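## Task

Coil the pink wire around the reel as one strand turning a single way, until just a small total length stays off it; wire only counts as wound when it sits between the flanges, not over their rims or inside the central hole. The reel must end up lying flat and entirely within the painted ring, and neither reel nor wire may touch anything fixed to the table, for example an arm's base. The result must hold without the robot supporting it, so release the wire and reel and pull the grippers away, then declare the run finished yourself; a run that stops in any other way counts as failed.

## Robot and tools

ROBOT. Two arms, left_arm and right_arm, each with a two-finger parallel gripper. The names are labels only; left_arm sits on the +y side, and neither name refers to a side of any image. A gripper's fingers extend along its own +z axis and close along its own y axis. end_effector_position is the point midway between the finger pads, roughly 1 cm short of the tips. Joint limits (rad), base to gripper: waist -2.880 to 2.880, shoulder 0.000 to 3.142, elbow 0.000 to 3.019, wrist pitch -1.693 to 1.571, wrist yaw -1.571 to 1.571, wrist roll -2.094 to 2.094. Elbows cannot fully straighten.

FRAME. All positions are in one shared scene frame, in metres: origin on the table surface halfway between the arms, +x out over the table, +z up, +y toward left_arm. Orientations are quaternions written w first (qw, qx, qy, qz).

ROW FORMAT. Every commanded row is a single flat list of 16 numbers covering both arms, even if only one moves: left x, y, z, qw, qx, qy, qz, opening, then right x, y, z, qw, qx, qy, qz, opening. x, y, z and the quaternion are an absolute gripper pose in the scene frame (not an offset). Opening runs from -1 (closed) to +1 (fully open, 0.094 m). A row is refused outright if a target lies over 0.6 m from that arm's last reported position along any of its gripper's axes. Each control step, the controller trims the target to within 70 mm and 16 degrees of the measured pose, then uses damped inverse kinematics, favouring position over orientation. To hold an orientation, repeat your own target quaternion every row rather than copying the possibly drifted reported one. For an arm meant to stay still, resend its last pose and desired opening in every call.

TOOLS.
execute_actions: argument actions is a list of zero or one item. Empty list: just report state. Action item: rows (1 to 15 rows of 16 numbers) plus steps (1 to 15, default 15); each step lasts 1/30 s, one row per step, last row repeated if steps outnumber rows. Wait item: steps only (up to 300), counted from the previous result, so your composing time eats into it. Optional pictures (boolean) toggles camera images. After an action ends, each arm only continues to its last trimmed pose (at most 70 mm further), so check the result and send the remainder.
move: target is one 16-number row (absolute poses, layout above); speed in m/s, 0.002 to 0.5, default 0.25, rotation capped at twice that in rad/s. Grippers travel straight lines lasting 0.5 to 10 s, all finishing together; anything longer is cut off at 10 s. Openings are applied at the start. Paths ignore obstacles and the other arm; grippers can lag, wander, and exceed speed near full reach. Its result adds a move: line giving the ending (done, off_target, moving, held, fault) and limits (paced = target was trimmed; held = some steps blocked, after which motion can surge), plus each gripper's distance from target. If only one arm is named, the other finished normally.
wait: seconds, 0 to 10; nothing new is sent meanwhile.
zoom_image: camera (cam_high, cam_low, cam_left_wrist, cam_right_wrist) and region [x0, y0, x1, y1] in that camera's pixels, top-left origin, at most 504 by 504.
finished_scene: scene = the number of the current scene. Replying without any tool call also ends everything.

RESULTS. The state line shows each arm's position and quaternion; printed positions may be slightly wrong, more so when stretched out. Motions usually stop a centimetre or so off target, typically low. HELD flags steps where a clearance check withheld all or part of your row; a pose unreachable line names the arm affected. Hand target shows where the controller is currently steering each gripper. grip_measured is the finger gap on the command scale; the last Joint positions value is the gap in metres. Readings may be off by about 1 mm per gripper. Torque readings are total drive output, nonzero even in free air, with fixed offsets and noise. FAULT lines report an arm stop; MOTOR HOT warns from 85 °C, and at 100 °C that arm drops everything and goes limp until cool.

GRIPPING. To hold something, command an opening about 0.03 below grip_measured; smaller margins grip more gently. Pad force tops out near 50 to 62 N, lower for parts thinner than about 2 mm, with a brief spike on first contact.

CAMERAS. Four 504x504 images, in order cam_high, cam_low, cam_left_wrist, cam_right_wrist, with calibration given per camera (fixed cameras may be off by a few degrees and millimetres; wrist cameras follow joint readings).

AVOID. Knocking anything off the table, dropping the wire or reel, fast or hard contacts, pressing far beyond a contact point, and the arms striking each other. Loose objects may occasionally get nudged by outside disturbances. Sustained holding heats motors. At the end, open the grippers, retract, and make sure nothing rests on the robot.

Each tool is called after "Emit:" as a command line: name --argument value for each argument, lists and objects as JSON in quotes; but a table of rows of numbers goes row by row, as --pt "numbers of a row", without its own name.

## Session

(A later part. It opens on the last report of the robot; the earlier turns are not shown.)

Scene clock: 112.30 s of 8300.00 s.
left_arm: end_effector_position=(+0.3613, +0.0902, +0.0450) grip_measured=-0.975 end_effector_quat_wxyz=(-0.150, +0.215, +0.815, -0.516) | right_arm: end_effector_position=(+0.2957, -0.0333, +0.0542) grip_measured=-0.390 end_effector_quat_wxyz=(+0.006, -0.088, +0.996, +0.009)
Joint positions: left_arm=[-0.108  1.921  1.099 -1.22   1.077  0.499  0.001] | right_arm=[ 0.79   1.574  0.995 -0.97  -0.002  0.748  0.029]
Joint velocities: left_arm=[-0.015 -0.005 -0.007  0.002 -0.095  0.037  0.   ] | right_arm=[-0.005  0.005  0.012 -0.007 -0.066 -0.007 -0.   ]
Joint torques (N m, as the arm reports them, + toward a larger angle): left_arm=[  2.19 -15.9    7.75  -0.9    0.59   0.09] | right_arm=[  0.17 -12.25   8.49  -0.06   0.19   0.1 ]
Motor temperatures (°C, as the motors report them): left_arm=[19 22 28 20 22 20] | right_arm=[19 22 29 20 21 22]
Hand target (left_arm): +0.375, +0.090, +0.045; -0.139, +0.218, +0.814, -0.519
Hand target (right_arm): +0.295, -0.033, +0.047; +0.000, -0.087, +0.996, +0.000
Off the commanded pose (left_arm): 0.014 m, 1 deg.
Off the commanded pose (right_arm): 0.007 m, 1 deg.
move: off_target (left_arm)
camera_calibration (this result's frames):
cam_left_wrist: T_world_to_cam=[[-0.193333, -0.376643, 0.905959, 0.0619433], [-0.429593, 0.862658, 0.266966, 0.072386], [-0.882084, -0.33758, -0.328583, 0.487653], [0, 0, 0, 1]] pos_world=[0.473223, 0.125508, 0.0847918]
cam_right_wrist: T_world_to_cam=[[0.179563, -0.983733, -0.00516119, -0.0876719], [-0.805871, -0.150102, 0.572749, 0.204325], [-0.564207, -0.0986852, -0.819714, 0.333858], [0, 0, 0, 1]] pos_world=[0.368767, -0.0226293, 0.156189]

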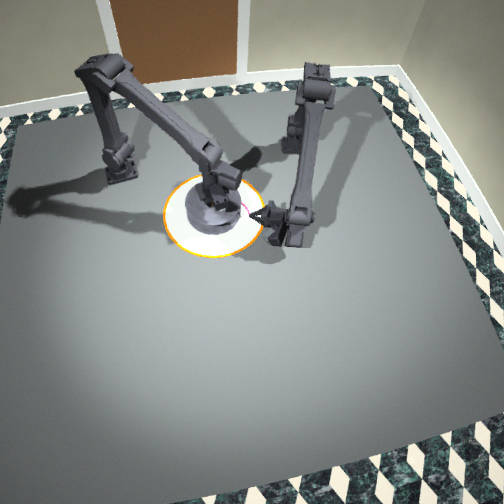

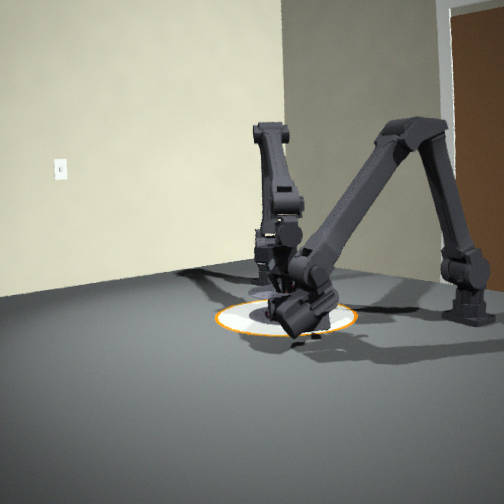

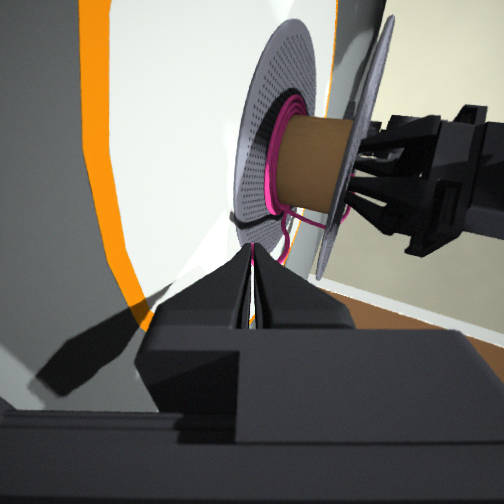

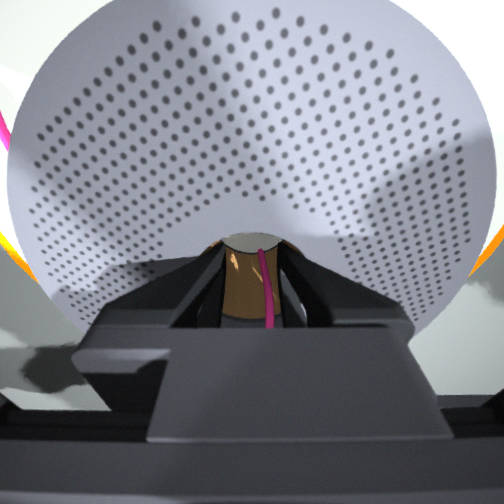

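Emit:
execute_actions --actions '[]'

Scene clock: 119.00 s of 8300.00 s.
left_arm: end_effector_position=(+0.3613, +0.0902, +0.0450) grip_measured=-0.975 end_effector_quat_wxyz=(-0.150, +0.215, +0.815, -0.516) | right_arm: end_effector_position=(+0.2957, -0.0333, +0.0542) grip_measured=-0.390 end_effector_quat_wxyz=(+0.006, -0.088, +0.996, +0.009)
Joint positions: left_arm=[-0.108  1.921  1.099 -1.22   1.077  0.499  0.001] | right_arm=[ 0.79   1.574  0.995 -0.97  -0.002  0.748  0.029]
Joint velocities: left_arm=[-0.005  0.005  0.007 -0.012 -0.066  0.066 -0.   ] | right_arm=[-0.005 -0.024  0.027 -0.017 -0.022 -0.066  0.   ]
Joint torques (N m, as the arm reports them, + toward a larger angle): left_arm=[  2.24 -15.88   7.75  -0.9    0.59   0.09] | right_arm=[  0.19 -12.24   8.5   -0.07   0.19   0.1 ]
Motor temperatures (°C, as the motors report them): left_arm=[19 23 28 20 22 20] | right_arm=[19 22 29 20 21 22]
Hand target (left_arm): +0.375, +0.090, +0.045; -0.139, +0.218, +0.814, -0.519
Hand target (right_arm): +0.295, -0.033, +0.047; +0.000, -0.087, +0.996, +0.000
Off the commanded pose (left_arm): 0.014 m, 1 deg.
Off the commanded pose (right_arm): 0.007 m, 1 deg.
Steps of this call (steps 1 to 90: nothing new was sent; then 3.70 s passed at rest). Readings (end_effector_position):
1: left_arm (+0.3613, +0.0902, +0.0450) | right_arm (+0.2957, -0.0333, +0.0542)
2: left_arm (+0.3613, +0.0902, +0.0450) | right_arm (+0.2957, -0.0333, +0.0542)
4: left_arm (+0.3613, +0.0902, +0.0450) | right_arm (+0.2957, -0.0333, +0.0542)
8: left_arm (+0.3613, +0.0902, +0.0450) | right_arm (+0.2957, -0.0333, +0.0542)
90: the state above
camera_calibration (this result's frames):
cam_left_wrist: T_world_to_cam=[[-0.193333, -0.376643, 0.905959, 0.0619433], [-0.429593, 0.862658, 0.266966, 0.072386], [-0.882084, -0.33758, -0.328583, 0.487653], [0, 0, 0, 1]] pos_world=[0.473223, 0.125508, 0.0847918]
cam_right_wrist: T_world_to_cam=[[0.179563, -0.983733, -0.00516119, -0.0876719], [-0.805871, -0.150102, 0.572749, 0.204325], [-0.564207, -0.0986852, -0.819714, 0.333858], [0, 0, 0, 1]] pos_world=[0.368767, -0.0226293, 0.156189]

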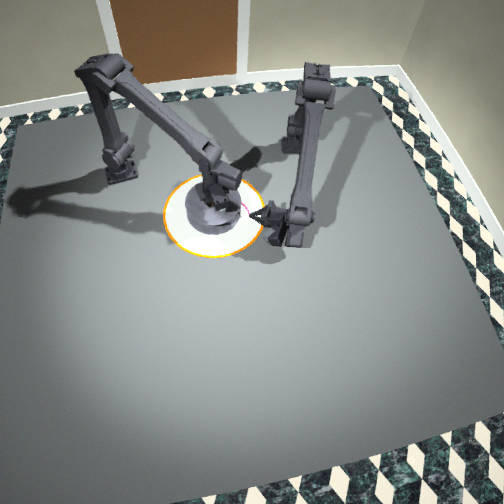

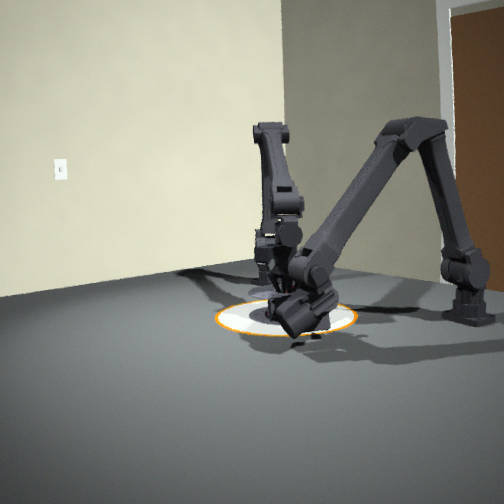

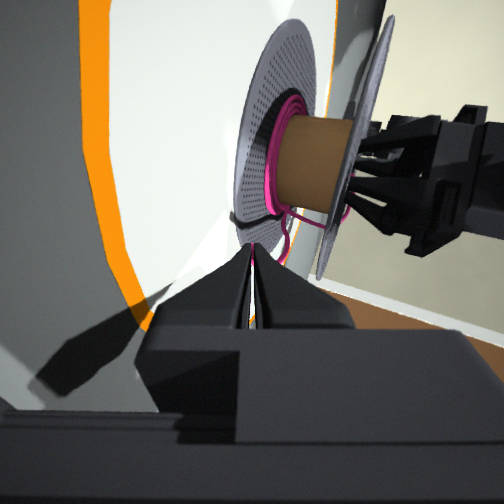

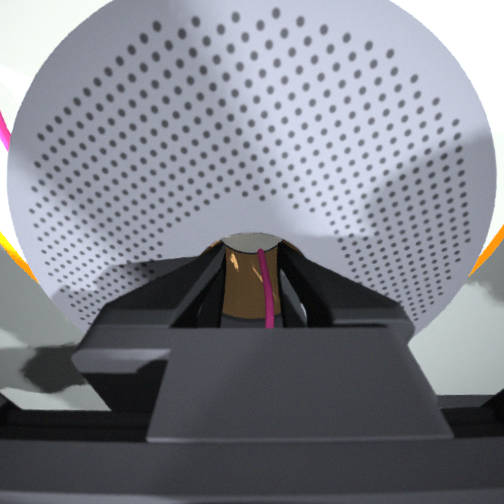

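Emit:
move --target '[0.338,0.024,0.032,-0.139,0.218,0.814,-0.519,-1,0.295,-0.033,0.048,0,-0.574,0.819,0,-0.32]' --speed 0.04

Scene clock: 131.93 s of 8300.00 s.
left_arm: end_effector_position=(+0.3478, +0.0431, +0.0320) grip_measured=-0.975 end_effector_quat_wxyz=(-0.143, +0.215, +0.815, -0.519) | right_arm: end_effector_position=(+0.2953, -0.0330, +0.0542) grip_measured=-0.386 end_effector_quat_wxyz=(+0.009, -0.457, +0.889, +0.007)
Joint positions: left_arm=[-0.217  1.91   1.052 -0.958  1.122  0.259  0.001] | right_arm=[ 0.79   1.574  0.995 -0.97  -0.006 -0.025  0.029]
Joint velocities: left_arm=[-0.005 -0.005 -0.002  0.022 -0.037  0.022 -0.   ] | right_arm=[ 0.005  0.005 -0.002 -0.022 -0.051 -0.081  0.001]
Joint torques (N m, as the arm reports them, + toward a larger angle): left_arm=[  0.43 -18.52   4.36   0.34   0.65  -0.19] | right_arm=[  0.06 -12.79   8.51  -0.1    0.14  -0.19]
Motor temperatures (°C, as the motors report them): left_arm=[19 23 27 20 22 20] | right_arm=[19 22 29 20 21 22]
Hand target (left_arm): +0.343, +0.039, +0.036; -0.143, +0.218, +0.814, -0.520
Hand target (right_arm): +0.295, -0.033, +0.049; +0.002, -0.468, +0.884, +0.002
Off the commanded pose (left_arm): 0.022 m, 1 deg.
Off the commanded pose (right_arm): 0.006 m, 16 deg.
move: off_target (left_arm, right_arm; path cut at 10 s)
camera_calibration (this result's frames):
cam_left_wrist: T_world_to_cam=[[-0.199296, -0.371163, 0.906928, 0.055189], [-0.439266, 0.86114, 0.255896, 0.114457], [-0.875971, -0.347384, -0.334662, 0.454106], [0, 0, 0, 1]] pos_world=[0.45906, 0.0796698, 0.0726303]
cam_right_wrist: T_world_to_cam=[[0.81576, -0.578358, 0.00613872, -0.26233], [-0.479398, -0.670165, 0.566618, 0.090775], [-0.323594, -0.465167, -0.823958, 0.250724], [0, 0, 0, 1]] pos_world=[0.338649, 0.0257417, 0.156761]

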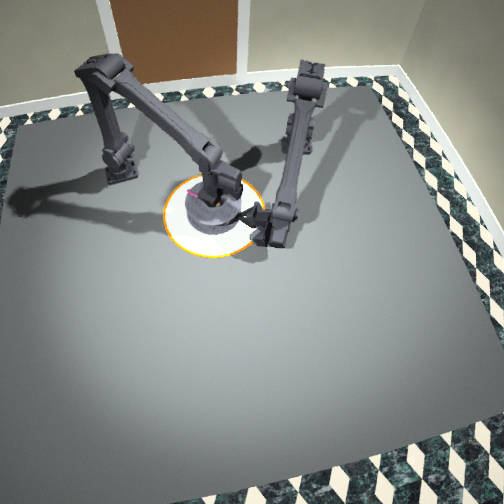

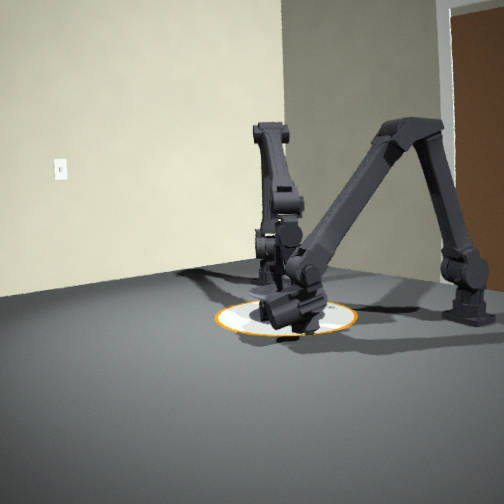

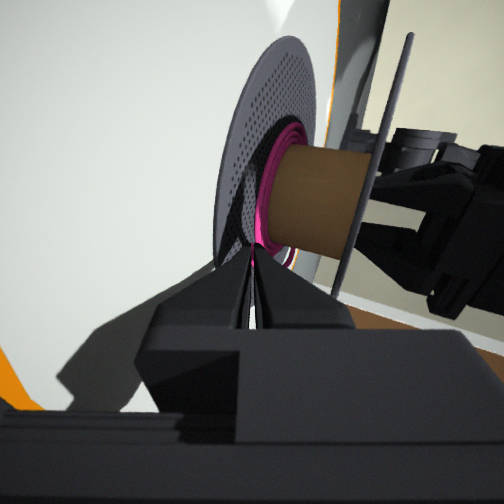

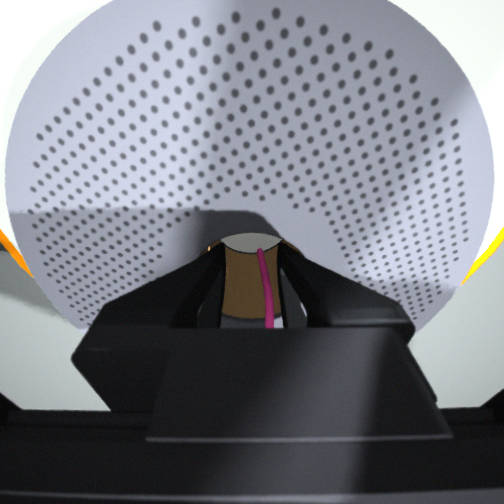

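Emit:
move --target '[0.335,0.022,0.042,-0.139,0.218,0.814,-0.519,-1,0.295,-0.033,0.048,0,-0.766,0.643,0,-0.32]' --speed 0.08

Scene clock: 139.00 s of 8300.00 s.
left_arm: end_effector_position=(+0.3393, +0.0254, +0.0386) grip_measured=-0.975 end_effector_quat_wxyz=(-0.141, +0.216, +0.816, -0.518) | right_arm: end_effector_position=(+0.2952, -0.0329, +0.0543) grip_measured=-0.381 end_effector_quat_wxyz=(-0.011, +0.757, -0.653, -0.004)
Joint positions: left_arm=[-0.262  1.877  1.029 -0.865  1.129  0.151  0.001] | right_arm=[ 0.79   1.574  0.995 -0.97  -0.006 -0.793  0.029]
Joint velocities: left_arm=[ 0.005 -0.015 -0.017 -0.007 -0.022 -0.037  0.   ] | right_arm=[-0.005 -0.005 -0.002 -0.012  0.022 -0.051  0.   ]
Joint torques (N m, as the arm reports them, + toward a larger angle): left_arm=[  0.49 -18.26   4.6    0.58   0.65  -0.21] | right_arm=[  0.18 -12.37   8.61  -0.17   0.22  -0.18]
Motor temperatures (°C, as the motors report them): left_arm=[19 23 27 20 22 20] | right_arm=[19 22 29 20 21 22]
Hand target (left_arm): +0.335, +0.022, +0.042; -0.140, +0.219, +0.814, -0.520
Hand target (right_arm): +0.295, -0.033, +0.048; -0.000, +0.766, -0.643, -0.000
Off the commanded pose (left_arm): 0.006 m, 0 deg.
Off the commanded pose (right_arm): 0.006 m, 2 deg.
move: done
camera_calibration (this result's frames):
cam_left_wrist: T_world_to_cam=[[-0.203206, -0.371672, 0.905852, 0.0422886], [-0.442718, 0.86006, 0.25357, 0.125545], [-0.873331, -0.34951, -0.339316, 0.442027], [0, 0, 0, 1]] pos_world=[0.45021, 0.0622346, 0.0798451]
cam_right_wrist: T_world_to_cam=[[0.988479, 0.149677, 0.0224767, -0.290132], [0.110586, -0.815603, 0.567945, -0.0882942], [0.10334, -0.558917, -0.822759, 0.121694], [0, 0, 0, 1]] pos_world=[0.283978, 0.0394299, 0.156793]

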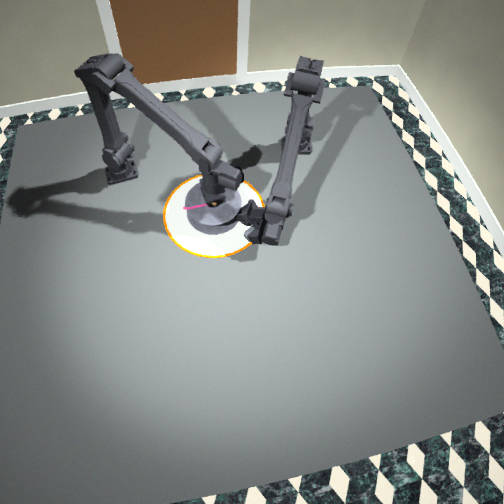

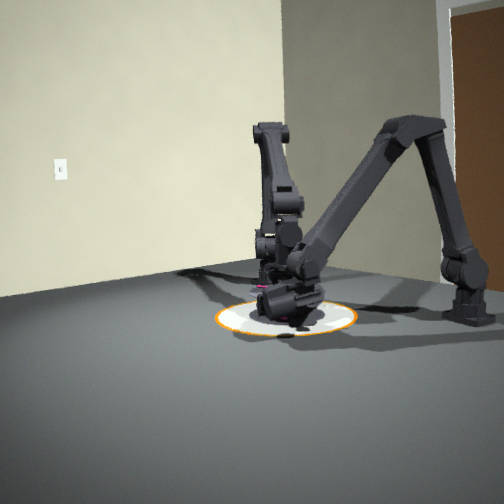

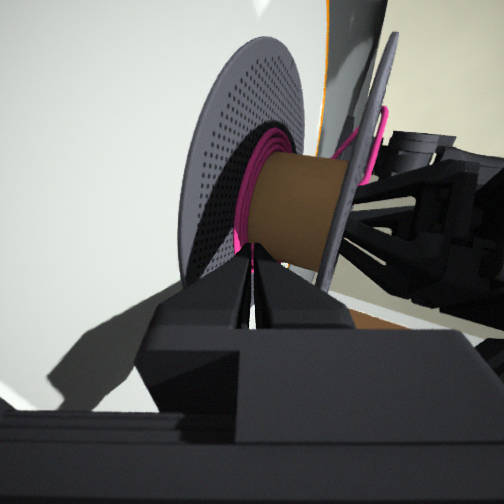

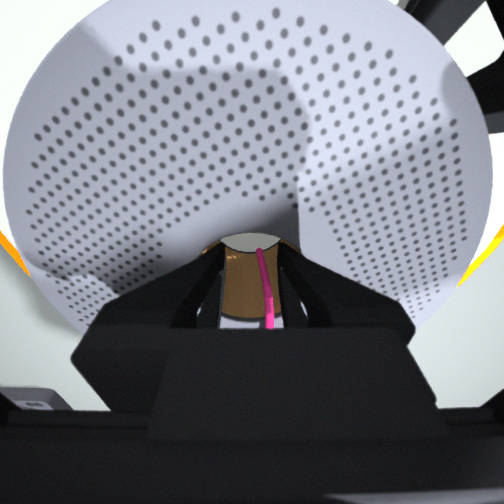

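No tension yet; rotate further.

Emit:
move --target '[0.335,0.022,0.042,-0.139,0.218,0.814,-0.519,-1,0.295,-0.033,0.048,0,-0.906,0.423,0,-0.32]' --speed 0.08

Emit:
move --target '[0.335,0.022,0.042,-0.139,0.218,0.814,-0.519,-0.8,0.295,-0.033,0.048,0,-0.966,0.259,0,-0.32]' --speed 0.08

Emit:
move --target '[0.39,0.12,0.07,-0.139,0.218,0.814,-0.519,-0.8,0.295,-0.033,0.048,0,-0.966,0.259,0,-0.32]' --speed 0.08

Scene clock: 146.63 s of 8300.00 s.
left_arm: end_effector_position=(+0.3393, +0.0254, +0.0386) grip_measured=-0.975 end_effector_quat_wxyz=(-0.141, +0.215, +0.816, -0.518) | right_arm: end_effector_position=(+0.2953, -0.0329, +0.0546) grip_measured=-0.374 end_effector_quat_wxyz=(-0.012, +0.900, -0.436, -0.001)
Joint positions: left_arm=[-0.262  1.877  1.029 -0.865  1.129  0.15   0.001] | right_arm=[ 0.79   1.573  0.995 -0.97  -0.006 -1.315  0.029]
Joint velocities: left_arm=[-0.005  0.005 -0.007  0.022 -0.007 -0.037 -0.001] | right_arm=[-0.005 -0.005 -0.002 -0.012 -0.081 -0.051 -0.002]
Joint torques (N m, as the arm reports them, + toward a larger angle): left_arm=[  0.49 -18.23   4.63   0.58   0.62  -0.19] | right_arm=[  0.16 -12.27   8.58  -0.22   0.18  -0.21]
Motor temperatures (°C, as the motors report them): left_arm=[19 24 27 20 22 20] | right_arm=[19 22 29 20 21 22]
Hand target (left_arm): +0.335, +0.022, +0.042; -0.139, +0.218, +0.814, -0.519
Hand target (right_arm): +0.295, -0.033, +0.048; -0.000, +0.906, -0.423, -0.000
Off the commanded pose (left_arm): 0.006 m, 0 deg.
Off the commanded pose (right_arm): 0.007 m, 2 deg.
After step 90, 0.87 s passed at rest.
move: done
camera_calibration (this result's frames):
cam_left_wrist: T_world_to_cam=[[-0.202213, -0.372239, 0.905841, 0.0419663], [-0.442907, 0.859714, 0.254413, 0.125585], [-0.873467, -0.349757, -0.338712, 0.442056], [0, 0, 0, 1]] pos_world=[0.450229, 0.062267, 0.0797646]
cam_right_wrist: T_world_to_cam=[[0.781566, 0.623009, 0.031833, -0.214079], [0.495643, -0.651152, 0.574752, -0.197131], [0.378804, -0.433429, -0.817708, 0.0444487], [0, 0, 0, 1]] pos_world=[0.248186, 0.0242763, 0.156462]

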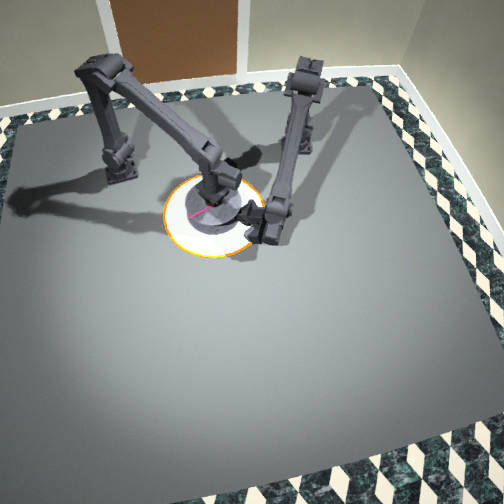

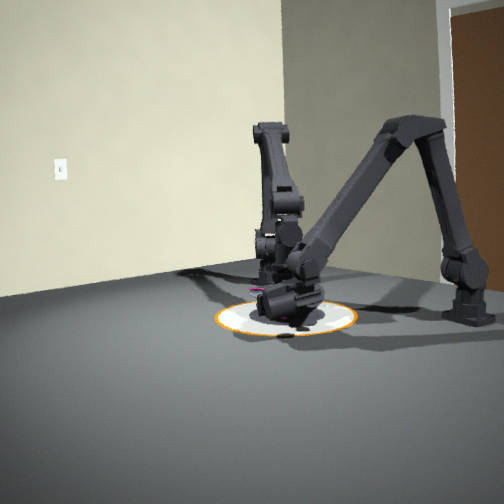

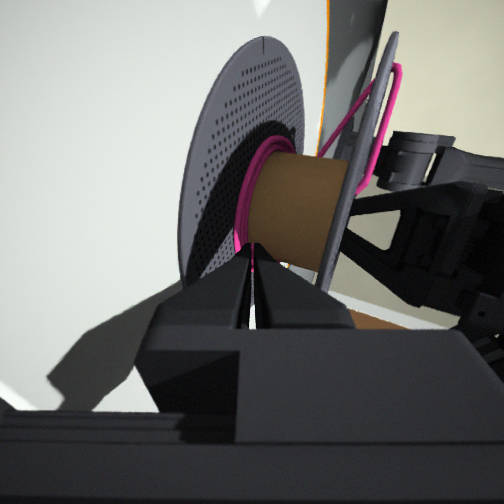

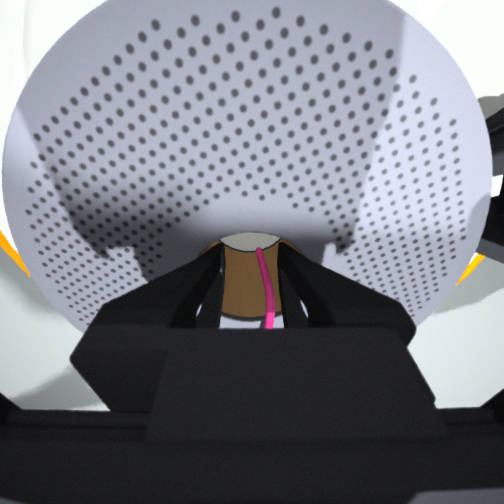

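Scene clock: 149.33 s of 8300.00 s.
left_arm: end_effector_position=(+0.3393, +0.0254, +0.0386) grip_measured=-0.803 end_effector_quat_wxyz=(-0.141, +0.215, +0.816, -0.518) | right_arm: end_effector_position=(+0.2954, -0.0329, +0.0549) grip_measured=-0.365 end_effector_quat_wxyz=(-0.012, +0.962, -0.273, +0.002)
Joint positions: left_arm=[-0.262  1.877  1.029 -0.865  1.129  0.149  0.009] | right_arm=[ 0.79   1.572  0.995 -0.97  -0.006 -1.665  0.03 ]
Joint velocities: left_arm=[-0.015 -0.015 -0.012  0.012 -0.022 -0.007 -0.001] | right_arm=[ 0.005 -0.015 -0.002  0.002 -0.022 -0.037 -0.   ]
Joint torques (N m, as the arm reports them, + toward a larger angle): left_arm=[  0.48 -18.22   4.63   0.58   0.62  -0.19] | right_arm=[  0.16 -12.12   8.56  -0.24   0.16  -0.17]
Motor temperatures (°C, as the motors report them): left_arm=[19 24 27 20 22 20] | right_arm=[19 22 29 20 21 22]
Hand target (left_arm): +0.335, +0.022, +0.042; -0.139, +0.218, +0.814, -0.519
Hand target (right_arm): +0.295, -0.033, +0.048; -0.000, +0.966, -0.259, -0.000
Off the commanded pose (left_arm): 0.006 m, 0 deg.
Off the commanded pose (right_arm): 0.007 m, 2 deg.
move: done
camera_calibration (this result's frames):
cam_left_wrist: T_world_to_cam=[[-0.201882, -0.372428, 0.905837, 0.0418589], [-0.442969, 0.859598, 0.254694, 0.125598], [-0.873511, -0.34984, -0.338511, 0.442066], [0, 0, 0, 1]] pos_world=[0.450236, 0.0622778, 0.0797377]
cam_right_wrist: T_world_to_cam=[[0.520834, 0.852928, 0.0352835, -0.129783], [0.683483, -0.441414, 0.581382, -0.246293], [0.511452, -0.278688, -0.812866, 0.0103057], [0, 0, 0, 1]] pos_world=[0.230662, 0.00485005, 0.156147]

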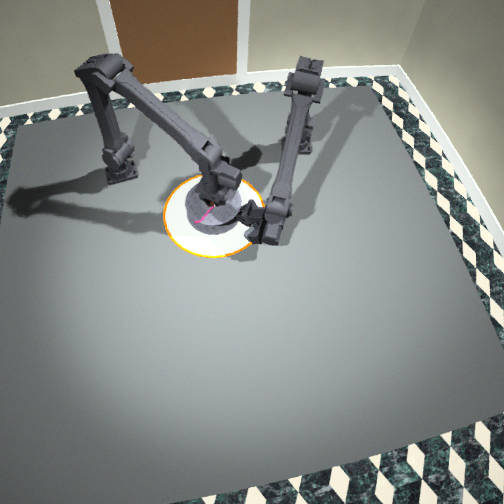

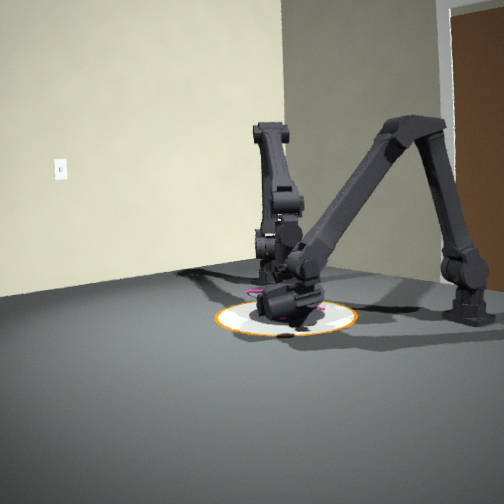

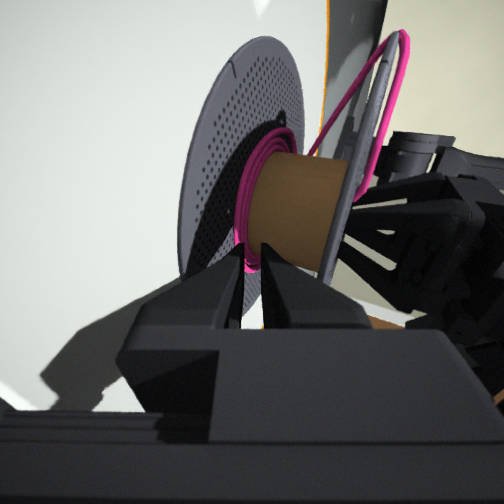

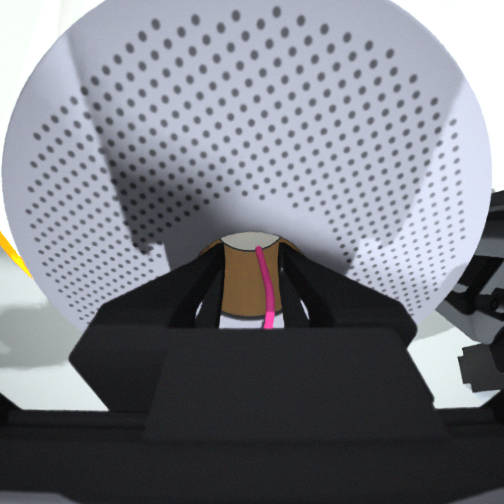

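Scene clock: 151.13 s of 8300.00 s.
left_arm: end_effector_position=(+0.3783, +0.1211, +0.0695) grip_measured=-0.803 end_effector_quat_wxyz=(-0.142, +0.212, +0.817, -0.517) | right_arm: end_effector_position=(+0.2954, -0.0329, +0.0552) grip_measured=-0.365 end_effector_quat_wxyz=(-0.012, +0.963, -0.270, +0.002)
Joint positions: left_arm=[-0.029  1.899  1.144 -1.373  1.046  0.61   0.009] | right_arm=[ 0.79   1.571  0.995 -0.97  -0.005 -1.67   0.03 ]
Joint velocities: left_arm=[-0.005 -0.005  0.002  0.002  0.095 -0.037  0.   ] | right_arm=[-0.005 -0.024  0.017 -0.002 -0.037 -0.051 -0.001]
Joint torques (N m, as the arm reports them, + toward a larger angle): left_arm=[  1.81 -15.34   8.75  -1.96   0.26   0.17] | right_arm=[  0.17 -12.06   8.56  -0.24   0.15  -0.17]
Motor temperatures (°C, as the motors report them): left_arm=[19 24 27 20 22 20] | right_arm=[19 22 29 20 21 22]
Hand target (left_arm): +0.390, +0.121, +0.070; -0.137, +0.217, +0.816, -0.517
Hand target (right_arm): +0.295, -0.033, +0.048; -0.000, +0.966, -0.259, -0.000
Off the commanded pose (left_arm): 0.012 m, 1 deg.
Off the commanded pose (right_arm): 0.007 m, 2 deg.
move: off_target (left_arm)
camera_calibration (this result's frames):
cam_left_wrist: T_world_to_cam=[[-0.19664, -0.377425, 0.904922, 0.0560736], [-0.446224, 0.856269, 0.260168, 0.0540242], [-0.87305, -0.352638, -0.336793, 0.520146], [0, 0, 0, 1]] pos_world=[0.489247, 0.158327, 0.110384]
cam_right_wrist: T_world_to_cam=[[0.516249, 0.855681, 0.0360204, -0.12844], [0.685312, -0.437956, 0.581843, -0.246977], [0.513647, -0.275691, -0.812503, 0.00993696], [0, 0, 0, 1]] pos_world=[0.230459, 0.00447794, 0.156402]

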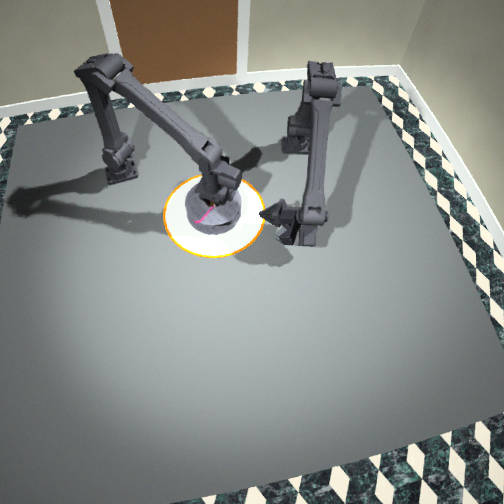

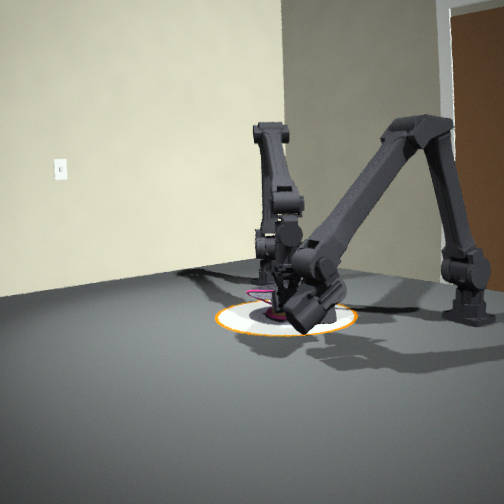

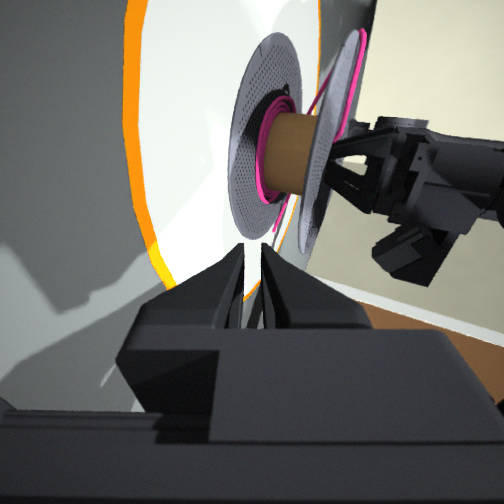

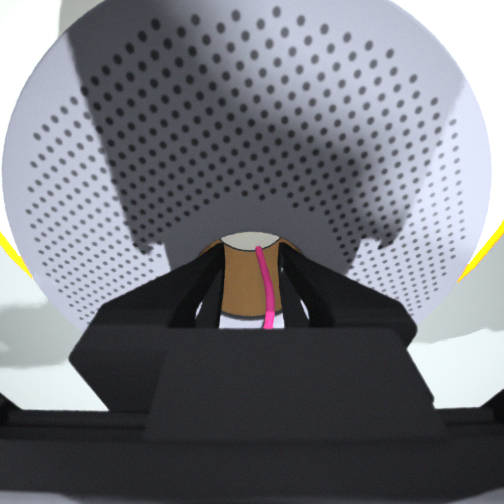

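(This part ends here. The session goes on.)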